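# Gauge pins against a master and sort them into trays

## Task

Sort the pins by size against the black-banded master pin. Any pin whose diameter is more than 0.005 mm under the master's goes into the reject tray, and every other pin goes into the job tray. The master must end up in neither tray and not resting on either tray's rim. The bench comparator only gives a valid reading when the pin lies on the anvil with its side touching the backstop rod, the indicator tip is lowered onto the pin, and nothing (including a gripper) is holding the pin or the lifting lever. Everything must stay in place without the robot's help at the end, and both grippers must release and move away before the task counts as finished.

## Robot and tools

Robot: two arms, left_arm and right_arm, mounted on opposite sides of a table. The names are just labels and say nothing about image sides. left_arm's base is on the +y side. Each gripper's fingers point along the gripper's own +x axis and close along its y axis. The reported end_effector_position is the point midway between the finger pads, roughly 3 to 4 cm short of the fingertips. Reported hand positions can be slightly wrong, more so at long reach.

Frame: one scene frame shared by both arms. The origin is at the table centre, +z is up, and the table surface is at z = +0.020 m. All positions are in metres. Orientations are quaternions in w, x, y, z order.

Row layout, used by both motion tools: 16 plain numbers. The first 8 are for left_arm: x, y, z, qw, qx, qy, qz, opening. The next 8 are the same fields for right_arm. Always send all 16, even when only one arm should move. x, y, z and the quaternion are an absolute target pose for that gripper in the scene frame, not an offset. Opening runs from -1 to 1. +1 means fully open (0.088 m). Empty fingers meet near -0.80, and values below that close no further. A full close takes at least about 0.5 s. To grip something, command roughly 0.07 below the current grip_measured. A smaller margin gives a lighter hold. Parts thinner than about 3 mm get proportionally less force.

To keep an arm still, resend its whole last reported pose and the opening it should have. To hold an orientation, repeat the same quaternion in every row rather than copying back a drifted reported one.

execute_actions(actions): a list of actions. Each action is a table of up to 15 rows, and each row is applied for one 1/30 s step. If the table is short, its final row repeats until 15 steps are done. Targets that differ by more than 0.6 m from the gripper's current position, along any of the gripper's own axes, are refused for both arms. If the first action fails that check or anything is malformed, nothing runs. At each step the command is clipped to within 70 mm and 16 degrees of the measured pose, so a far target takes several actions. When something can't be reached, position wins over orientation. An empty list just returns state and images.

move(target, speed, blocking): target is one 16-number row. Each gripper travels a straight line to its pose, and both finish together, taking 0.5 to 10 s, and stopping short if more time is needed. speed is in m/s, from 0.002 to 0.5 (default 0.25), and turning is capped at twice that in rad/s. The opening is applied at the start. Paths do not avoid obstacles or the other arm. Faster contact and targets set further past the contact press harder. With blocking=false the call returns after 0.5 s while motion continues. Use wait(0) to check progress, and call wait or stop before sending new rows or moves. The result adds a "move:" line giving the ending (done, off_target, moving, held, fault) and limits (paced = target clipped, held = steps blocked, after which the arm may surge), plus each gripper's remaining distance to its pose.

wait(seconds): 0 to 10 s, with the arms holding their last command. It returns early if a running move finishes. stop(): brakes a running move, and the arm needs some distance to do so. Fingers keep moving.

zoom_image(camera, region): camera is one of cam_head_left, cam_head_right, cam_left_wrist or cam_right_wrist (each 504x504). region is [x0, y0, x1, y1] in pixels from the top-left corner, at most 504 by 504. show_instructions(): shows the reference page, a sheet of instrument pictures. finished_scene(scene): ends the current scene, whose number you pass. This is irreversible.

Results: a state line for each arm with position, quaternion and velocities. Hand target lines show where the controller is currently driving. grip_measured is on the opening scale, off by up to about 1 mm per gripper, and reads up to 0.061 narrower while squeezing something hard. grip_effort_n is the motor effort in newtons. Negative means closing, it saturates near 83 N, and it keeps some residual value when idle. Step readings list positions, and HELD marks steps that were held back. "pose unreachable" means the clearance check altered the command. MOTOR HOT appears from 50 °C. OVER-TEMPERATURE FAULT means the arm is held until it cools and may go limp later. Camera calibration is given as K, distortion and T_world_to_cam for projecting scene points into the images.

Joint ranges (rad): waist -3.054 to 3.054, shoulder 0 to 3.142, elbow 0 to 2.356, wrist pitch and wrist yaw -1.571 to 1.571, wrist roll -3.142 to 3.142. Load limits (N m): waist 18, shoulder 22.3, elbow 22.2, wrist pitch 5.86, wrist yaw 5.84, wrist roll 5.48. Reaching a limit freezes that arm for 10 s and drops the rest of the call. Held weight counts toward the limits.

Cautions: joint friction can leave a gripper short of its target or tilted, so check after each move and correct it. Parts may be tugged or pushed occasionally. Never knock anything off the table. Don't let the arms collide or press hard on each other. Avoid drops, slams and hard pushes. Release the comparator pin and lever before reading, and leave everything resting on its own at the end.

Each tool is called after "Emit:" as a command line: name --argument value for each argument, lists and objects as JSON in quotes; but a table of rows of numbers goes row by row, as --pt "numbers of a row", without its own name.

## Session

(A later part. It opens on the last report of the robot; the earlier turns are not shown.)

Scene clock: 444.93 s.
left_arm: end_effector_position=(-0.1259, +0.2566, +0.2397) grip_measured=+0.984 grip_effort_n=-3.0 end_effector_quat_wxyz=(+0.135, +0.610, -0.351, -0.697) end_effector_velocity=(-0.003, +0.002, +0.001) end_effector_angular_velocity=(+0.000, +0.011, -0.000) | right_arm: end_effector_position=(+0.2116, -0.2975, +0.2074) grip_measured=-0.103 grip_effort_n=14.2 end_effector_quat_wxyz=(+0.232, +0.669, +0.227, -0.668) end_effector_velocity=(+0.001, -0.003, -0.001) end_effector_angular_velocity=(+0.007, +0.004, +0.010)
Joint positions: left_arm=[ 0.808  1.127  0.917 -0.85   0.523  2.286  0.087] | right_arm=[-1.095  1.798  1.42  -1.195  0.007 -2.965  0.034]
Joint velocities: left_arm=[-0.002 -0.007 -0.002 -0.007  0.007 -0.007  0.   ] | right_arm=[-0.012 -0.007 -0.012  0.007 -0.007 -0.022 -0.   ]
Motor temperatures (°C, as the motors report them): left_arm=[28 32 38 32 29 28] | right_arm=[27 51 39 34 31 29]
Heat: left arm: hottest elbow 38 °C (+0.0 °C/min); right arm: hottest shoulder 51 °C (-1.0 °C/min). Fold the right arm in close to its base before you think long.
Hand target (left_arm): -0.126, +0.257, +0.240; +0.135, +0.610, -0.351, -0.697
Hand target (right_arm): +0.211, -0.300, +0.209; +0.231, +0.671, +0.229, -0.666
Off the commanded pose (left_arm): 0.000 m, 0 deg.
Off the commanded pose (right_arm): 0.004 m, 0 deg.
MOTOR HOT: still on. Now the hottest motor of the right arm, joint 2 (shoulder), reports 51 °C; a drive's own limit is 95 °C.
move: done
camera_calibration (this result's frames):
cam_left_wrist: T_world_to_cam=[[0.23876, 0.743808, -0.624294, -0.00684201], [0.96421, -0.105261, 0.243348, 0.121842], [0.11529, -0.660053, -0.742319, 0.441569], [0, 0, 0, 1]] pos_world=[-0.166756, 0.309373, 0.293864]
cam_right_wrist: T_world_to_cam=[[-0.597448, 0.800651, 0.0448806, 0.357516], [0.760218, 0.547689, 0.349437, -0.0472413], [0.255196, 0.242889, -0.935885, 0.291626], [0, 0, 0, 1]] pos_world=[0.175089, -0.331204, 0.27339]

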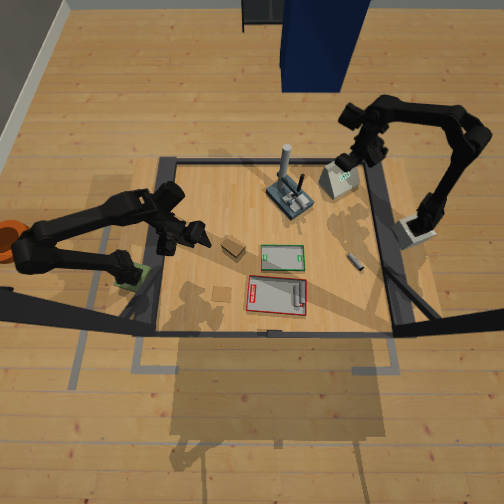

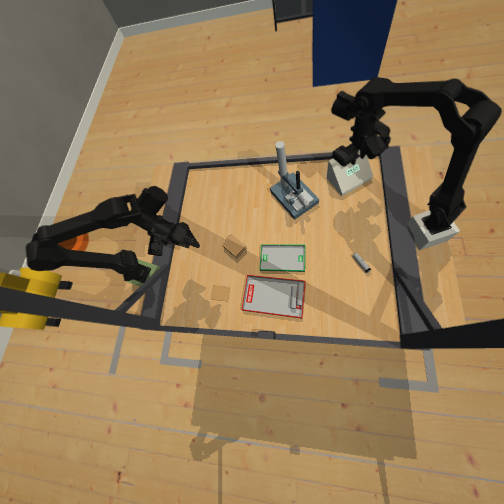

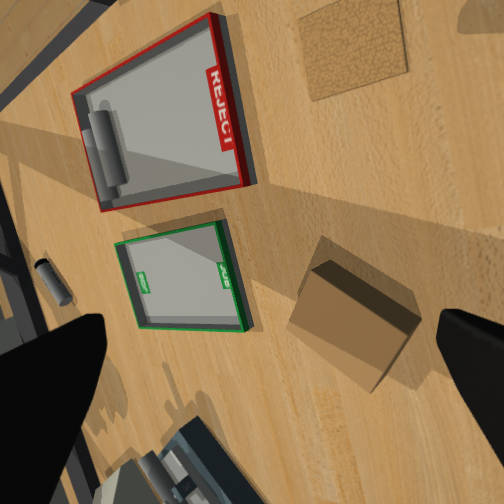

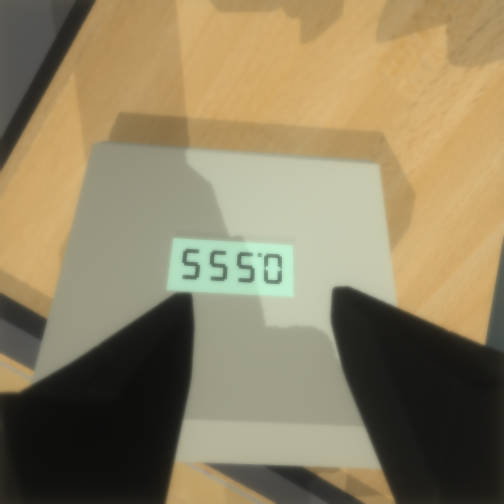

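Emit:
move --target '[-0.1259,0.2566,0.2397,0.135,0.610,-0.351,-0.697,1,0.090,-0.121,0.19,-0.230,-0.669,-0.230,0.669,-0.1]' --speed 0.15

Emit:
move --target '[-0.1259,0.2566,0.2397,0.135,0.610,-0.351,-0.697,1,0.090,-0.123,0.135,-0.230,-0.669,-0.230,0.669,-0.1]' --speed 0.05

Emit:
move --target '[-0.1259,0.2566,0.2397,0.135,0.610,-0.351,-0.697,1,0.101,-0.115,0.106,-0.230,-0.669,-0.230,0.669,-0.1]' --speed 0.04

Emit:
move --target '[-0.1259,0.2566,0.2397,0.135,0.610,-0.351,-0.697,1,0.101,-0.114,0.11,-0.230,-0.669,-0.230,0.669,-0.6]' --speed 0.04

Emit:
move --target '[-0.1259,0.2566,0.2397,0.135,0.610,-0.351,-0.697,1,0.114,-0.137,0.117,-0.230,-0.669,-0.230,0.669,-0.6]' --speed 0.03

Emit:
move --target '[-0.1259,0.2566,0.2397,0.135,0.610,-0.351,-0.697,1,0.112,-0.139,0.15,-0.230,-0.669,-0.230,0.669,-0.6]' --speed 0.08

Emit:
move --target '[-0.1259,0.2566,0.2397,0.135,0.610,-0.351,-0.697,1,-0.275,-0.045,0.13,0,-0.707,0,0.707,-0.6]' --speed 0.18

Scene clock: 454.13 s.
left_arm: end_effector_position=(-0.1259, +0.2566, +0.2397) grip_measured=+0.984 grip_effort_n=-2.6 end_effector_quat_wxyz=(+0.135, +0.610, -0.351, -0.697) end_effector_velocity=(-0.001, +0.001, +0.000) end_effector_angular_velocity=(+0.007, +0.000, +0.002) | right_arm: end_effector_position=(+0.0898, -0.1232, +0.1955) grip_measured=-0.103 grip_effort_n=14.7 end_effector_quat_wxyz=(+0.226, +0.669, +0.234, -0.668) end_effector_velocity=(+0.000, +0.001, +0.002) end_effector_angular_velocity=(-0.005, +0.009, -0.010)
Joint positions: left_arm=[ 0.808  1.127  0.917 -0.85   0.523  2.286  0.087] | right_arm=[-0.596  2.198  1.946 -1.309 -0.006 -2.469  0.034]
Joint velocities: left_arm=[-0.007 -0.002  0.002 -0.007 -0.007 -0.007  0.   ] | right_arm=[-0.002  0.012  0.027 -0.022 -0.007  0.007  0.   ]
Motor temperatures (°C, as the motors report them): left_arm=[28 32 38 32 29 28] | right_arm=[27 51 38 33 31 29]
Heat: left arm: hottest elbow 38 °C (+0.0 °C/min); right arm: hottest shoulder 51 °C (-2.0 °C/min). Fold the right arm in close to its base before you think long.
Hand target (left_arm): -0.126, +0.257, +0.240; +0.135, +0.610, -0.351, -0.697
Hand target (right_arm): +0.089, -0.121, +0.191; +0.229, +0.666, +0.231, -0.671
Off the commanded pose (left_arm): 0.000 m, 0 deg.
Off the commanded pose (right_arm): 0.006 m, 1 deg.
MOTOR HOT: still on. Now the hottest motor of the right arm, joint 2 (shoulder), reports 51 °C; a drive's own limit is 95 °C.
move: done
camera_calibration (this result's frames):
cam_left_wrist: T_world_to_cam=[[0.23876, 0.743808, -0.624294, -0.00684201], [0.96421, -0.105261, 0.243348, 0.121842], [0.11529, -0.660053, -0.742319, 0.441569], [0, 0, 0, 1]] pos_world=[-0.166756, 0.309373, 0.293864]
cam_right_wrist: T_world_to_cam=[[-0.599252, 0.798108, 0.0626163, 0.142172], [0.761083, 0.543698, 0.353759, -0.0473527], [0.248293, 0.259647, -0.933238, 0.271342], [0, 0, 0, 1]] pos_world=[0.0538639, -0.158176, 0.261076]

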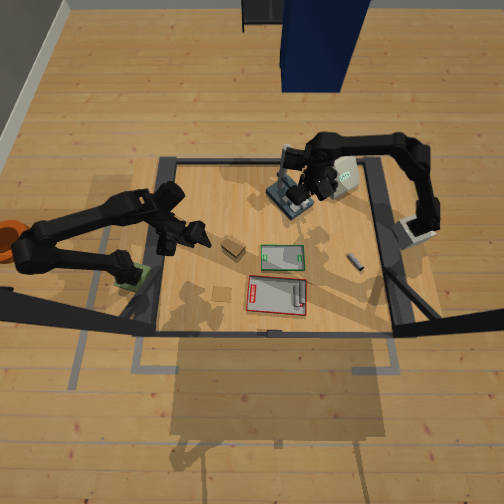

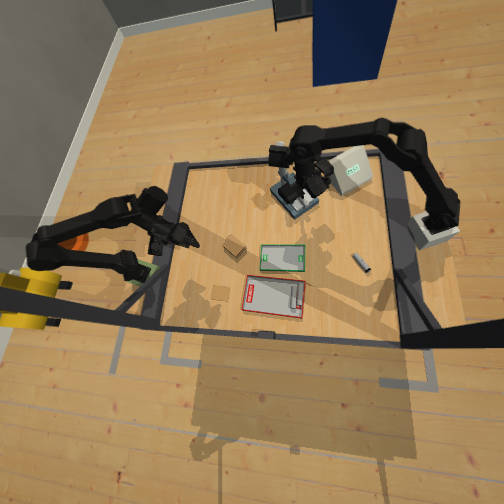

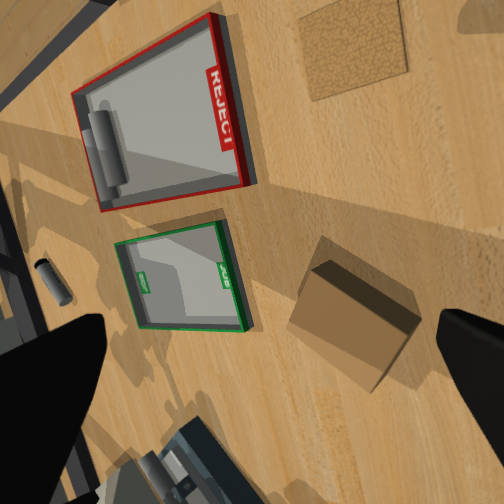

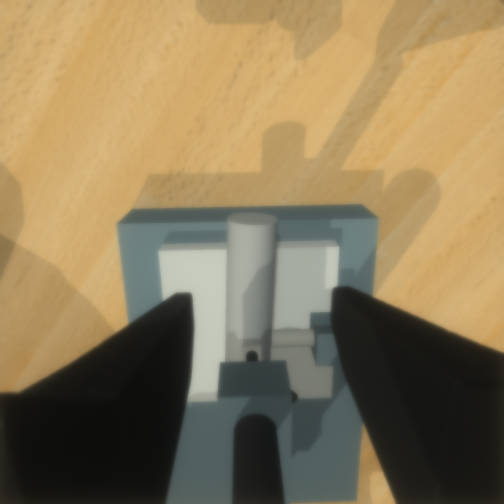

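Scene clock: 455.70 s.
left_arm: end_effector_position=(-0.1259, +0.2566, +0.2397) grip_measured=+0.984 grip_effort_n=-2.6 end_effector_quat_wxyz=(+0.135, +0.610, -0.351, -0.697) end_effector_velocity=(-0.003, +0.002, -0.002) end_effector_angular_velocity=(+0.009, +0.016, -0.000) | right_arm: end_effector_position=(+0.0911, -0.1196, +0.1440) grip_measured=-0.103 grip_effort_n=14.2 end_effector_quat_wxyz=(+0.223, +0.672, +0.237, -0.665) end_effector_velocity=(-0.006, +0.002, -0.002) end_effector_angular_velocity=(+0.011, +0.035, +0.011)
Joint positions: left_arm=[ 0.808  1.127  0.917 -0.85   0.523  2.286  0.087] | right_arm=[-0.596  2.228  1.789 -1.11  -0.003 -2.469  0.034]
Joint velocities: left_arm=[-0.002 -0.002 -0.007 -0.007  0.007 -0.007 -0.   ] | right_arm=[ 0.002  0.002 -0.002  0.007 -0.037 -0.007 -0.   ]
Motor temperatures (°C, as the motors report them): left_arm=[28 32 38 32 29 28] | right_arm=[27 51 38 33 31 29]
Heat: left arm: hottest elbow 38 °C (+0.0 °C/min); right arm: hottest shoulder 51 °C (-3.0 °C/min). Fold the right arm in close to its base before you think long.
Hand target (left_arm): -0.126, +0.257, +0.240; +0.135, +0.610, -0.351, -0.697
Hand target (right_arm): +0.090, -0.122, +0.135; +0.230, +0.669, +0.230, -0.669
Off the commanded pose (left_arm): 0.000 m, 0 deg.
Off the commanded pose (right_arm): 0.010 m, 1 deg.
MOTOR HOT: still on. Now the hottest motor of the right arm, joint 2 (shoulder), reports 51 °C; a drive's own limit is 95 °C.
move: off_target (right_arm)
camera_calibration (this result's frames):
cam_left_wrist: T_world_to_cam=[[0.23876, 0.743808, -0.624294, -0.00684201], [0.96421, -0.105261, 0.243348, 0.121842], [0.11529, -0.660053, -0.742319, 0.441569], [0, 0, 0, 1]] pos_world=[-0.166756, 0.309373, 0.293864]
cam_right_wrist: T_world_to_cam=[[-0.599561, 0.797448, 0.0678467, 0.142453], [0.75922, 0.539897, 0.363451, -0.0337792], [0.253203, 0.269422, -0.929139, 0.222156], [0, 0, 0, 1]] pos_world=[0.0548044, -0.155215, 0.209026]

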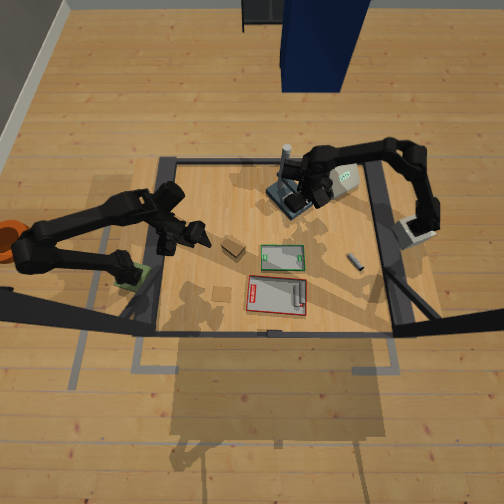

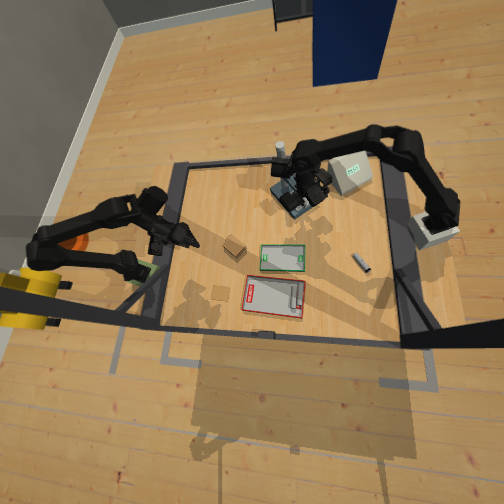

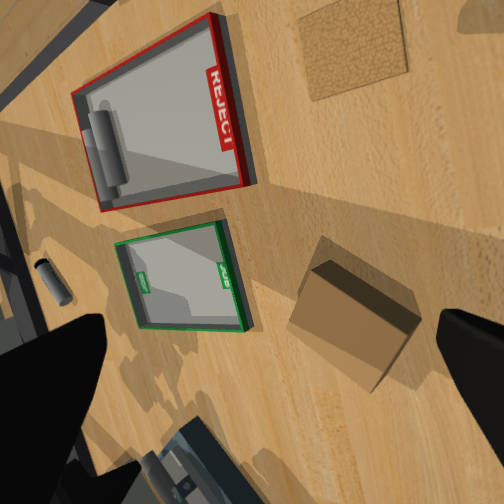

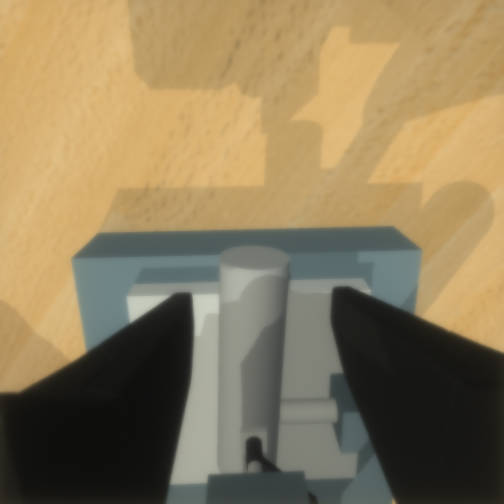

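Scene clock: 457.07 s.
left_arm: end_effector_position=(-0.1259, +0.2566, +0.2397) grip_measured=+0.984 grip_effort_n=-2.6 end_effector_quat_wxyz=(+0.135, +0.610, -0.351, -0.697) end_effector_velocity=(+0.003, -0.000, -0.001) end_effector_angular_velocity=(+0.005, -0.016, +0.014) | right_arm: end_effector_position=(+0.1004, -0.1116, +0.1149) grip_measured=-0.103 grip_effort_n=14.2 end_effector_quat_wxyz=(+0.223, +0.672, +0.236, -0.666) end_effector_velocity=(+0.001, -0.004, -0.001) end_effector_angular_velocity=(-0.010, +0.010, -0.014)
Joint positions: left_arm=[ 0.808  1.127  0.917 -0.85   0.523  2.286  0.087] | right_arm=[-0.612  2.298  1.789 -1.041 -0.003 -2.483  0.034]
Joint velocities: left_arm=[-0.002 -0.002 -0.002  0.007 -0.022 -0.007 -0.   ] | right_arm=[-0.007 -0.002 -0.007 -0.007 -0.007  0.007 -0.   ]
Motor temperatures (°C, as the motors report them): left_arm=[28 32 38 33 29 28] | right_arm=[27 51 38 32 31 29]
Heat: left arm: hottest elbow 38 °C (+0.0 °C/min); right arm: hottest shoulder 51 °C (-4.0 °C/min). Fold the right arm in close to its base before you think long.
Hand target (left_arm): -0.126, +0.257, +0.240; +0.135, +0.610, -0.351, -0.697
Hand target (right_arm): +0.101, -0.115, +0.106; +0.230, +0.669, +0.230, -0.669
Off the commanded pose (left_arm): 0.000 m, 0 deg.
Off the commanded pose (right_arm): 0.010 m, 1 deg.
MOTOR HOT: still on. Now the hottest motor of the right arm, joint 2 (shoulder), reports 51 °C; a drive's own limit is 95 °C.
move: off_target (right_arm)
camera_calibration (this result's frames):
cam_left_wrist: T_world_to_cam=[[0.23876, 0.743808, -0.624294, -0.00684201], [0.96421, -0.105261, 0.243348, 0.121842], [0.11529, -0.660053, -0.742319, 0.441569], [0, 0, 0, 1]] pos_world=[-0.166756, 0.309373, 0.293864]
cam_right_wrist: T_world_to_cam=[[-0.597434, 0.7991, 0.0671687, 0.143608], [0.760623, 0.538146, 0.363113, -0.0348492], [0.254017, 0.268026, -0.929321, 0.190452], [0, 0, 0, 1]] pos_world=[0.063925, -0.147049, 0.18]

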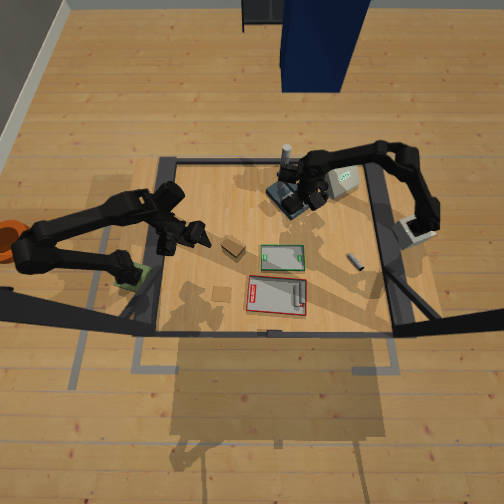

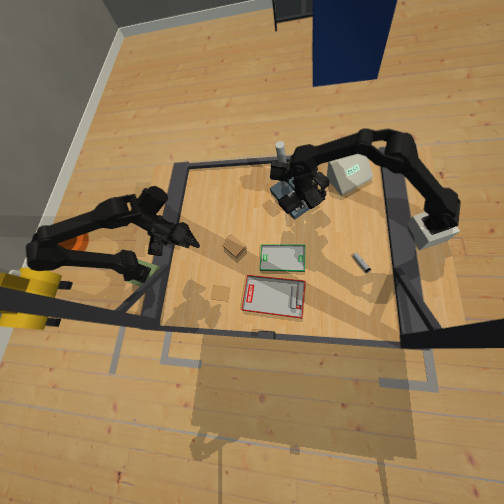

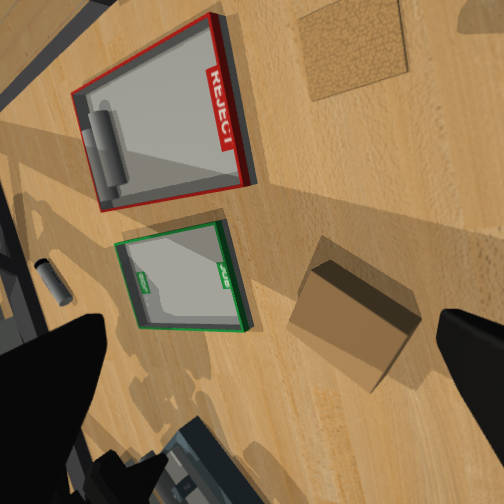

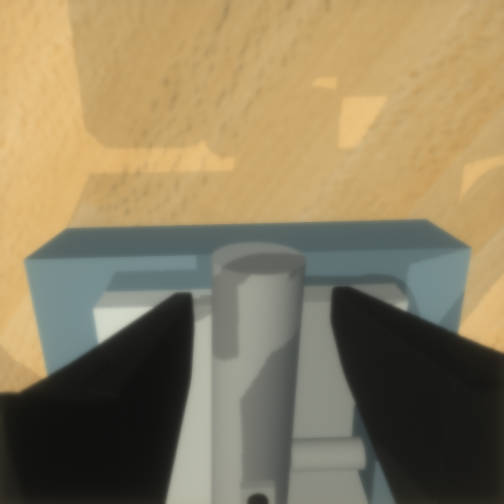

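Scene clock: 457.77 s.
left_arm: end_effector_position=(-0.1259, +0.2566, +0.2397) grip_measured=+0.984 grip_effort_n=-2.6 end_effector_quat_wxyz=(+0.135, +0.610, -0.351, -0.697) end_effector_velocity=(-0.002, +0.001, -0.003) end_effector_angular_velocity=(+0.015, +0.005, +0.002) | right_arm: end_effector_position=(+0.1015, -0.1135, +0.1149) grip_measured=-0.439 grip_effort_n=-83.5 end_effector_quat_wxyz=(+0.226, +0.673, +0.232, -0.665) end_effector_velocity=(-0.001, -0.002, +0.000) end_effector_angular_velocity=(-0.002, +0.023, +0.015)
Joint positions: left_arm=[ 0.808  1.127  0.917 -0.85   0.523  2.286  0.087] | right_arm=[-0.613  2.298  1.789 -1.048  0.004 -2.483  0.017]
Joint velocities: left_arm=[-0.007  0.002 -0.002 -0.007 -0.007 -0.007 -0.   ] | right_arm=[-0.007 -0.002 -0.002 -0.007 -0.022 -0.022  0.   ]
Motor temperatures (°C, as the motors report them): left_arm=[28 32 38 33 29 28] | right_arm=[27 51 38 32 31 29]
Heat: left arm: hottest elbow 38 °C (+0.0 °C/min); right arm: hottest shoulder 51 °C (-4.1 °C/min). Fold the right arm in close to its base before you think long.
Hand target (left_arm): -0.126, +0.257, +0.240; +0.135, +0.610, -0.351, -0.697
Hand target (right_arm): +0.101, -0.114, +0.110; +0.230, +0.669, +0.230, -0.669
Off the commanded pose (left_arm): 0.000 m, 0 deg.
Off the commanded pose (right_arm): 0.005 m, 1 deg.
MOTOR HOT: still on. Now the hottest motor of the right arm, joint 2 (shoulder), reports 51 °C; a drive's own limit is 95 °C.
move: done
camera_calibration (this result's frames):
cam_left_wrist: T_world_to_cam=[[0.23876, 0.743808, -0.624294, -0.00684201], [0.96421, -0.105261, 0.243348, 0.121842], [0.11529, -0.660053, -0.742319, 0.441569], [0, 0, 0, 1]] pos_world=[-0.166756, 0.309373, 0.293864]
cam_right_wrist: T_world_to_cam=[[-0.597031, 0.80017, 0.0572896, 0.147011], [0.75934, 0.540641, 0.362091, -0.034113], [0.258761, 0.259682, -0.93038, 0.189355], [0, 0, 0, 1]] pos_world=[0.0646754, -0.148363, 0.180102]

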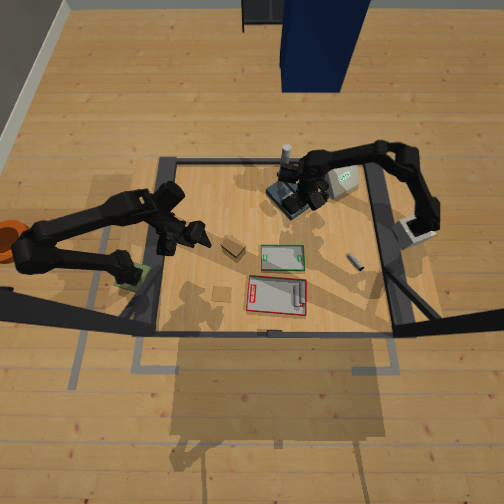

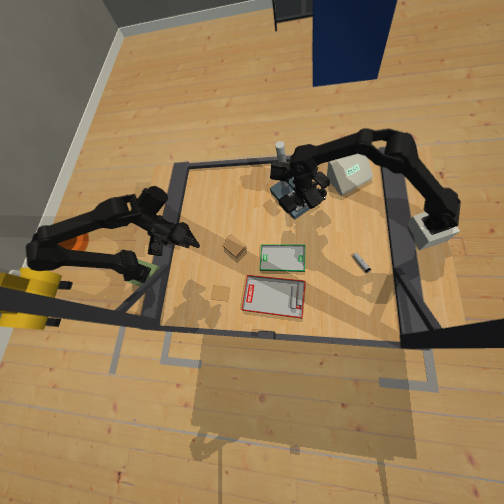

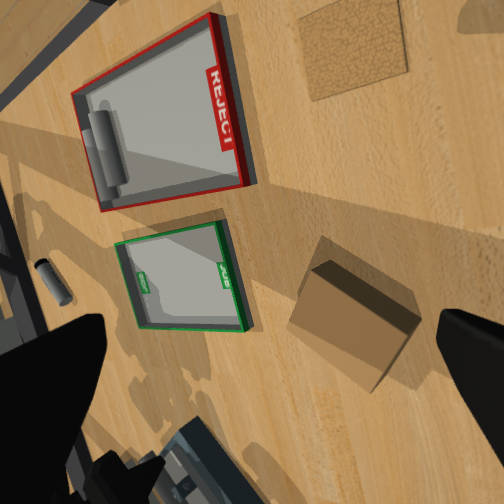

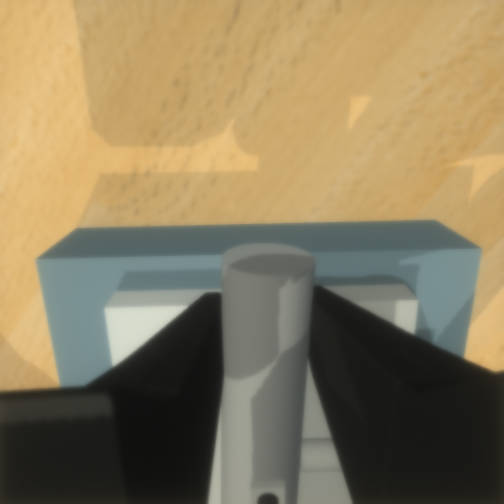

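Scene clock: 458.90 s.
left_arm: end_effector_position=(-0.1259, +0.2566, +0.2397) grip_measured=+0.984 grip_effort_n=-3.0 end_effector_quat_wxyz=(+0.135, +0.610, -0.351, -0.697) end_effector_velocity=(+0.001, -0.000, -0.000) end_effector_angular_velocity=(-0.002, -0.005, +0.007) | right_arm: end_effector_position=(+0.1111, -0.1326, +0.1138) grip_measured=-0.439 grip_effort_n=-83.5 end_effector_quat_wxyz=(+0.232, +0.668, +0.231, -0.669) end_effector_velocity=(+0.000, +0.001, +0.000) end_effector_angular_velocity=(+0.009, +0.005, +0.020)
Joint positions: left_arm=[ 0.808  1.127  0.917 -0.85   0.523  2.286  0.087] | right_arm=[-0.648  2.251  1.703 -1.026 -0.001 -2.523  0.017]
Joint velocities: left_arm=[-0.002 -0.002 -0.002  0.007 -0.007 -0.007 -0.   ] | right_arm=[-0.002 -0.002 -0.002  0.007 -0.007 -0.022 -0.   ]
Motor temperatures (°C, as the motors report them): left_arm=[28 32 38 33 29 28] | right_arm=[27 51 38 32 31 29]
Heat: left arm: hottest elbow 38 °C (+0.0 °C/min); right arm: hottest shoulder 51 °C (-4.1 °C/min). Fold the right arm in close to its base before you think long.
Hand target (left_arm): -0.126, +0.257, +0.240; +0.135, +0.610, -0.351, -0.697
Hand target (right_arm): +0.114, -0.137, +0.117; +0.230, +0.669, +0.230, -0.669
Off the commanded pose (left_arm): 0.000 m, 0 deg.
Off the commanded pose (right_arm): 0.006 m, 0 deg.
MOTOR HOT: still on. Now the hottest motor of the right arm, joint 2 (shoulder), reports 51 °C; a drive's own limit is 95 °C.
move: done
camera_calibration (this result's frames):
cam_left_wrist: T_world_to_cam=[[0.23876, 0.743808, -0.624294, -0.00684201], [0.96421, -0.105261, 0.243348, 0.121842], [0.11529, -0.660053, -0.742319, 0.441569], [0, 0, 0, 1]] pos_world=[-0.166756, 0.309373, 0.293864]
cam_right_wrist: T_world_to_cam=[[-0.601165, 0.797502, 0.0508994, 0.168933], [0.759211, 0.550101, 0.347832, -0.0278221], [0.249397, 0.247748, -0.936174, 0.190909], [0, 0, 0, 1]] pos_world=[0.0750673, -0.166717, 0.179803]

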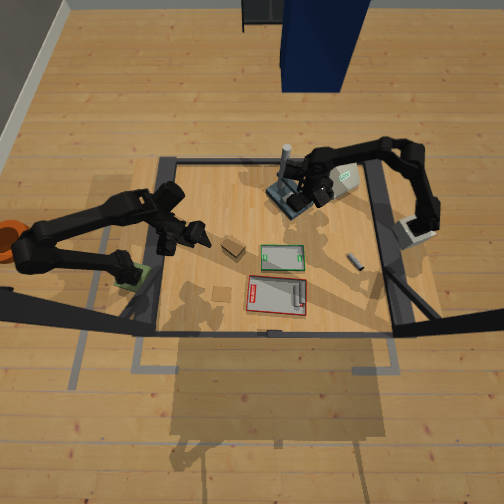

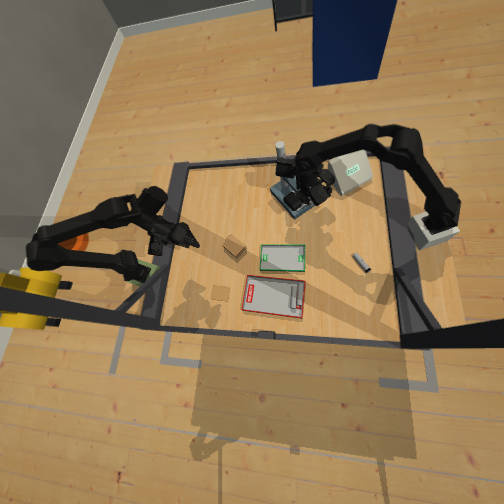

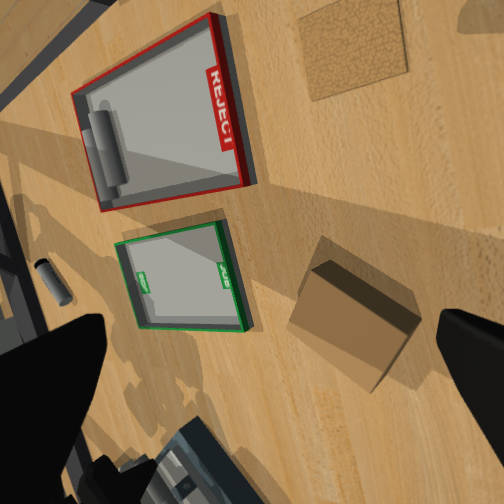

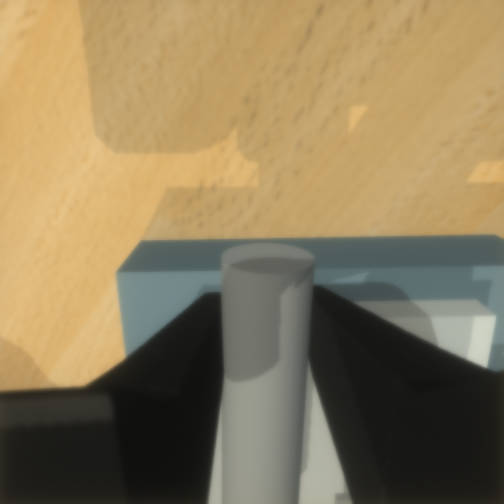

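Scene clock: 459.77 s.
left_arm: end_effector_position=(-0.1259, +0.2566, +0.2397) grip_measured=+0.984 grip_effort_n=-3.0 end_effector_quat_wxyz=(+0.135, +0.610, -0.351, -0.697) end_effector_velocity=(+0.000, -0.000, -0.003) end_effector_angular_velocity=(+0.010, +0.009, +0.018) | right_arm: end_effector_position=(+0.1095, -0.1431, +0.1385) grip_measured=-0.439 grip_effort_n=-83.5 end_effector_quat_wxyz=(+0.238, +0.662, +0.221, -0.675) end_effector_velocity=(+0.002, -0.002, +0.002) end_effector_angular_velocity=(-0.004, -0.006, +0.020)
Joint positions: left_arm=[ 0.808  1.127  0.917 -0.85   0.523  2.286  0.087] | right_arm=[-0.652  2.206  1.731 -1.126 -0.001 -2.523  0.017]
Joint velocities: left_arm=[-0.002  0.002 -0.007  0.007 -0.007 -0.022 -0.   ] | right_arm=[-0.002 -0.007 -0.002 -0.007  0.007 -0.022 -0.   ]
Motor temperatures (°C, as the motors report them): left_arm=[28 32 38 33 29 28] | right_arm=[27 52 38 32 31 29]
Heat: left arm: hottest elbow 38 °C (+0.0 °C/min); right arm: hottest shoulder 52 °C (-3.0 °C/min). Fold the right arm in close to its base before you think long.
Hand target (left_arm): -0.126, +0.257, +0.240; +0.135, +0.610, -0.351, -0.697
Hand target (right_arm): +0.112, -0.140, +0.150; +0.230, +0.669, +0.230, -0.669
Off the commanded pose (left_arm): 0.000 m, 0 deg.
Off the commanded pose (right_arm): 0.012 m, 2 deg.
MOTOR HOT: still on. Now the hottest motor of the right arm, joint 2 (shoulder), reports 52 °C; a drive's own limit is 95 °C.
move: off_target (right_arm)
camera_calibration (this result's frames):
cam_left_wrist: T_world_to_cam=[[0.23876, 0.743808, -0.624294, -0.00684201], [0.96421, -0.105261, 0.243348, 0.121842], [0.11529, -0.660053, -0.742319, 0.441569], [0, 0, 0, 1]] pos_world=[-0.166756, 0.309373, 0.293864]
cam_right_wrist: T_world_to_cam=[[-0.598084, 0.800699, 0.0343159, 0.177518], [0.763785, 0.556495, 0.327026, -0.0261021], [0.242752, 0.221799, -0.944392, 0.215221], [0, 0, 0, 1]] pos_world=[0.0738615, -0.175348, 0.205697]

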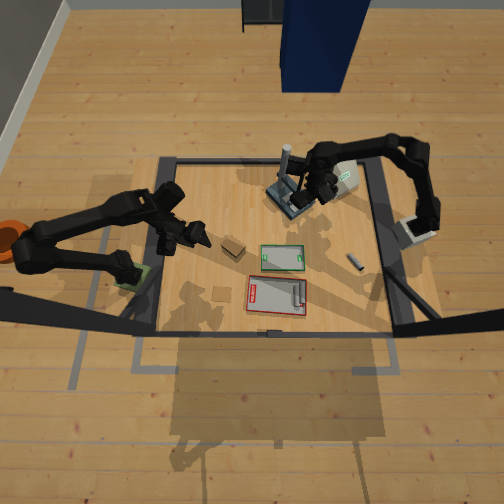

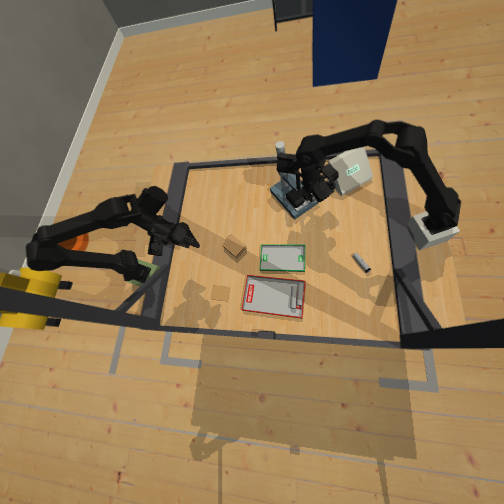

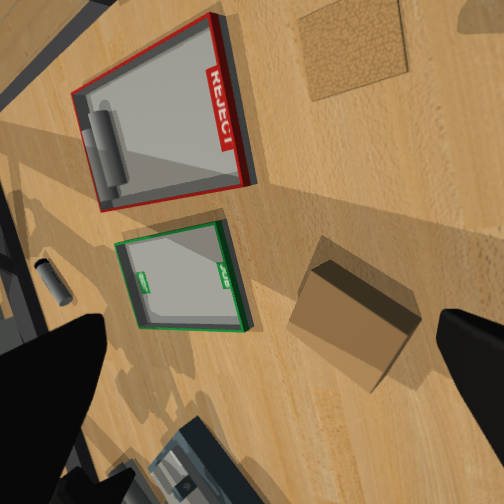

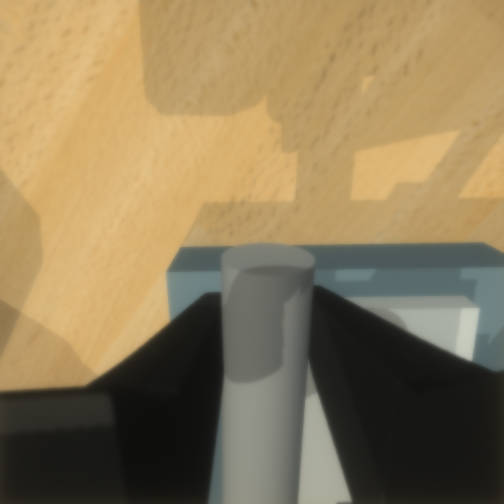

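Scene clock: 462.57 s.
left_arm: end_effector_position=(-0.1259, +0.2566, +0.2397) grip_measured=+0.984 grip_effort_n=-2.6 end_effector_quat_wxyz=(+0.135, +0.610, -0.351, -0.697) end_effector_velocity=(+0.003, -0.000, -0.001) end_effector_angular_velocity=(+0.002, -0.025, +0.003) | right_arm: end_effector_position=(-0.2753, -0.0510, +0.1321) grip_measured=-0.439 grip_effort_n=-83.5 end_effector_quat_wxyz=(+0.083, -0.650, -0.088, +0.750) end_effector_velocity=(+0.003, -0.000, +0.000) end_effector_angular_velocity=(-0.004, -0.008, -0.012)
Joint positions: left_arm=[ 0.808  1.127  0.917 -0.85   0.523  2.286  0.087] | right_arm=[ 0.133  2.589  2.35  -1.05  -0.01  -1.082  0.017]
Joint velocities: left_arm=[-0.002 -0.002 -0.002  0.007 -0.022  0.007  0.   ] | right_arm=[-0.002 -0.002 -0.002 -0.007  0.007  0.007  0.   ]
Motor temperatures (°C, as the motors report them): left_arm=[28 32 38 33 29 28] | right_arm=[27 52 38 32 30 29]
Heat: left arm: hottest elbow 38 °C (+0.0 °C/min); right arm: hottest shoulder 52 °C (-3.0 °C/min). Fold the right arm in close to its base before you think long.
Hand target (left_arm): -0.126, +0.257, +0.240; +0.135, +0.610, -0.351, -0.697
Hand target (right_arm): -0.276, -0.048, +0.131; -0.088, +0.648, +0.089, -0.752
Off the commanded pose (left_arm): 0.000 m, 0 deg.
Off the commanded pose (right_arm): 0.006 m, 16 deg; orientation clipped at the last step of the last action.
MOTOR HOT: still on. Now the hottest motor of the right arm, joint 2 (shoulder), reports 52 °C; a drive's own limit is 95 °C.
joint sent to its limit (right arm) — the command would take joint 3 (elbow) past its upper limit, so that joint was sent only as far as its limit.
move: off_target (right_arm); limits=paced
camera_calibration (this result's frames):
cam_left_wrist: T_world_to_cam=[[0.23876, 0.743808, -0.624294, -0.00684201], [0.96421, -0.105261, 0.243348, 0.121842], [0.11529, -0.660053, -0.742319, 0.441569], [0, 0, 0, 1]] pos_world=[-0.166756, 0.309373, 0.293864]
cam_right_wrist: T_world_to_cam=[[0.03723, 0.957052, 0.287515, 0.023296], [0.975687, -0.0969972, 0.196534, 0.260895], [0.215981, 0.273208, -0.937395, 0.276498], [0, 0, 0, 1]] pos_world=[-0.315138, -0.0725307, 0.201215]

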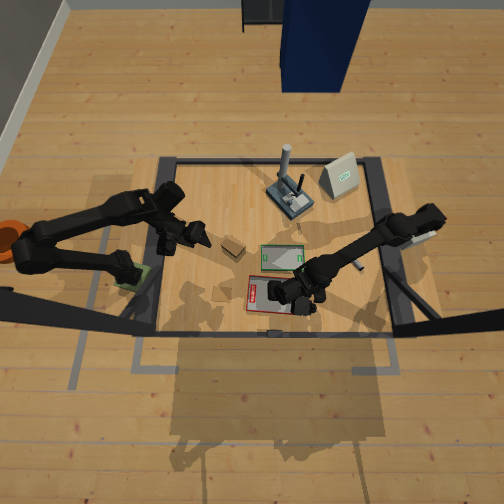

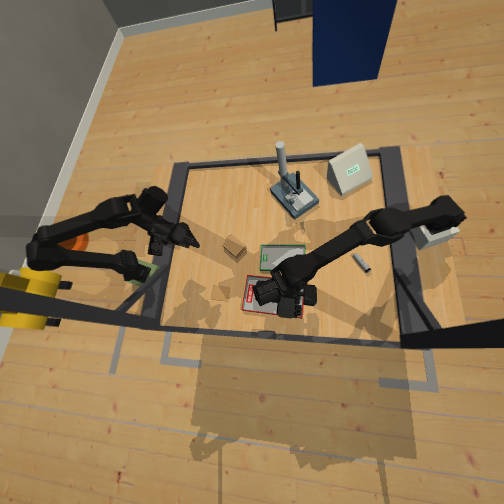

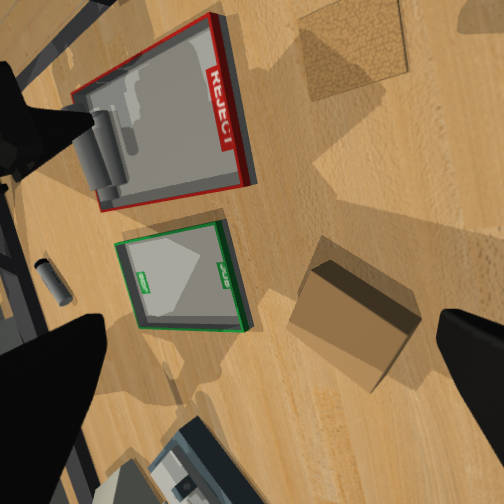

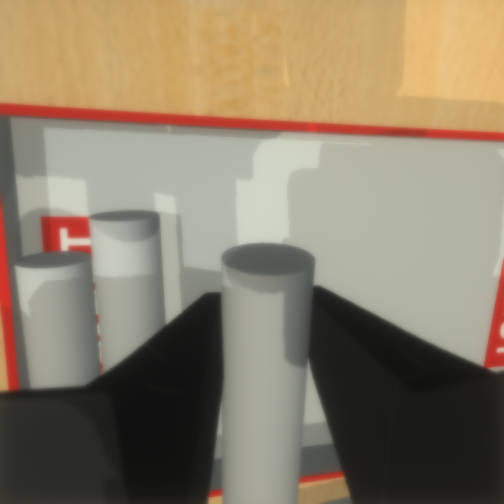

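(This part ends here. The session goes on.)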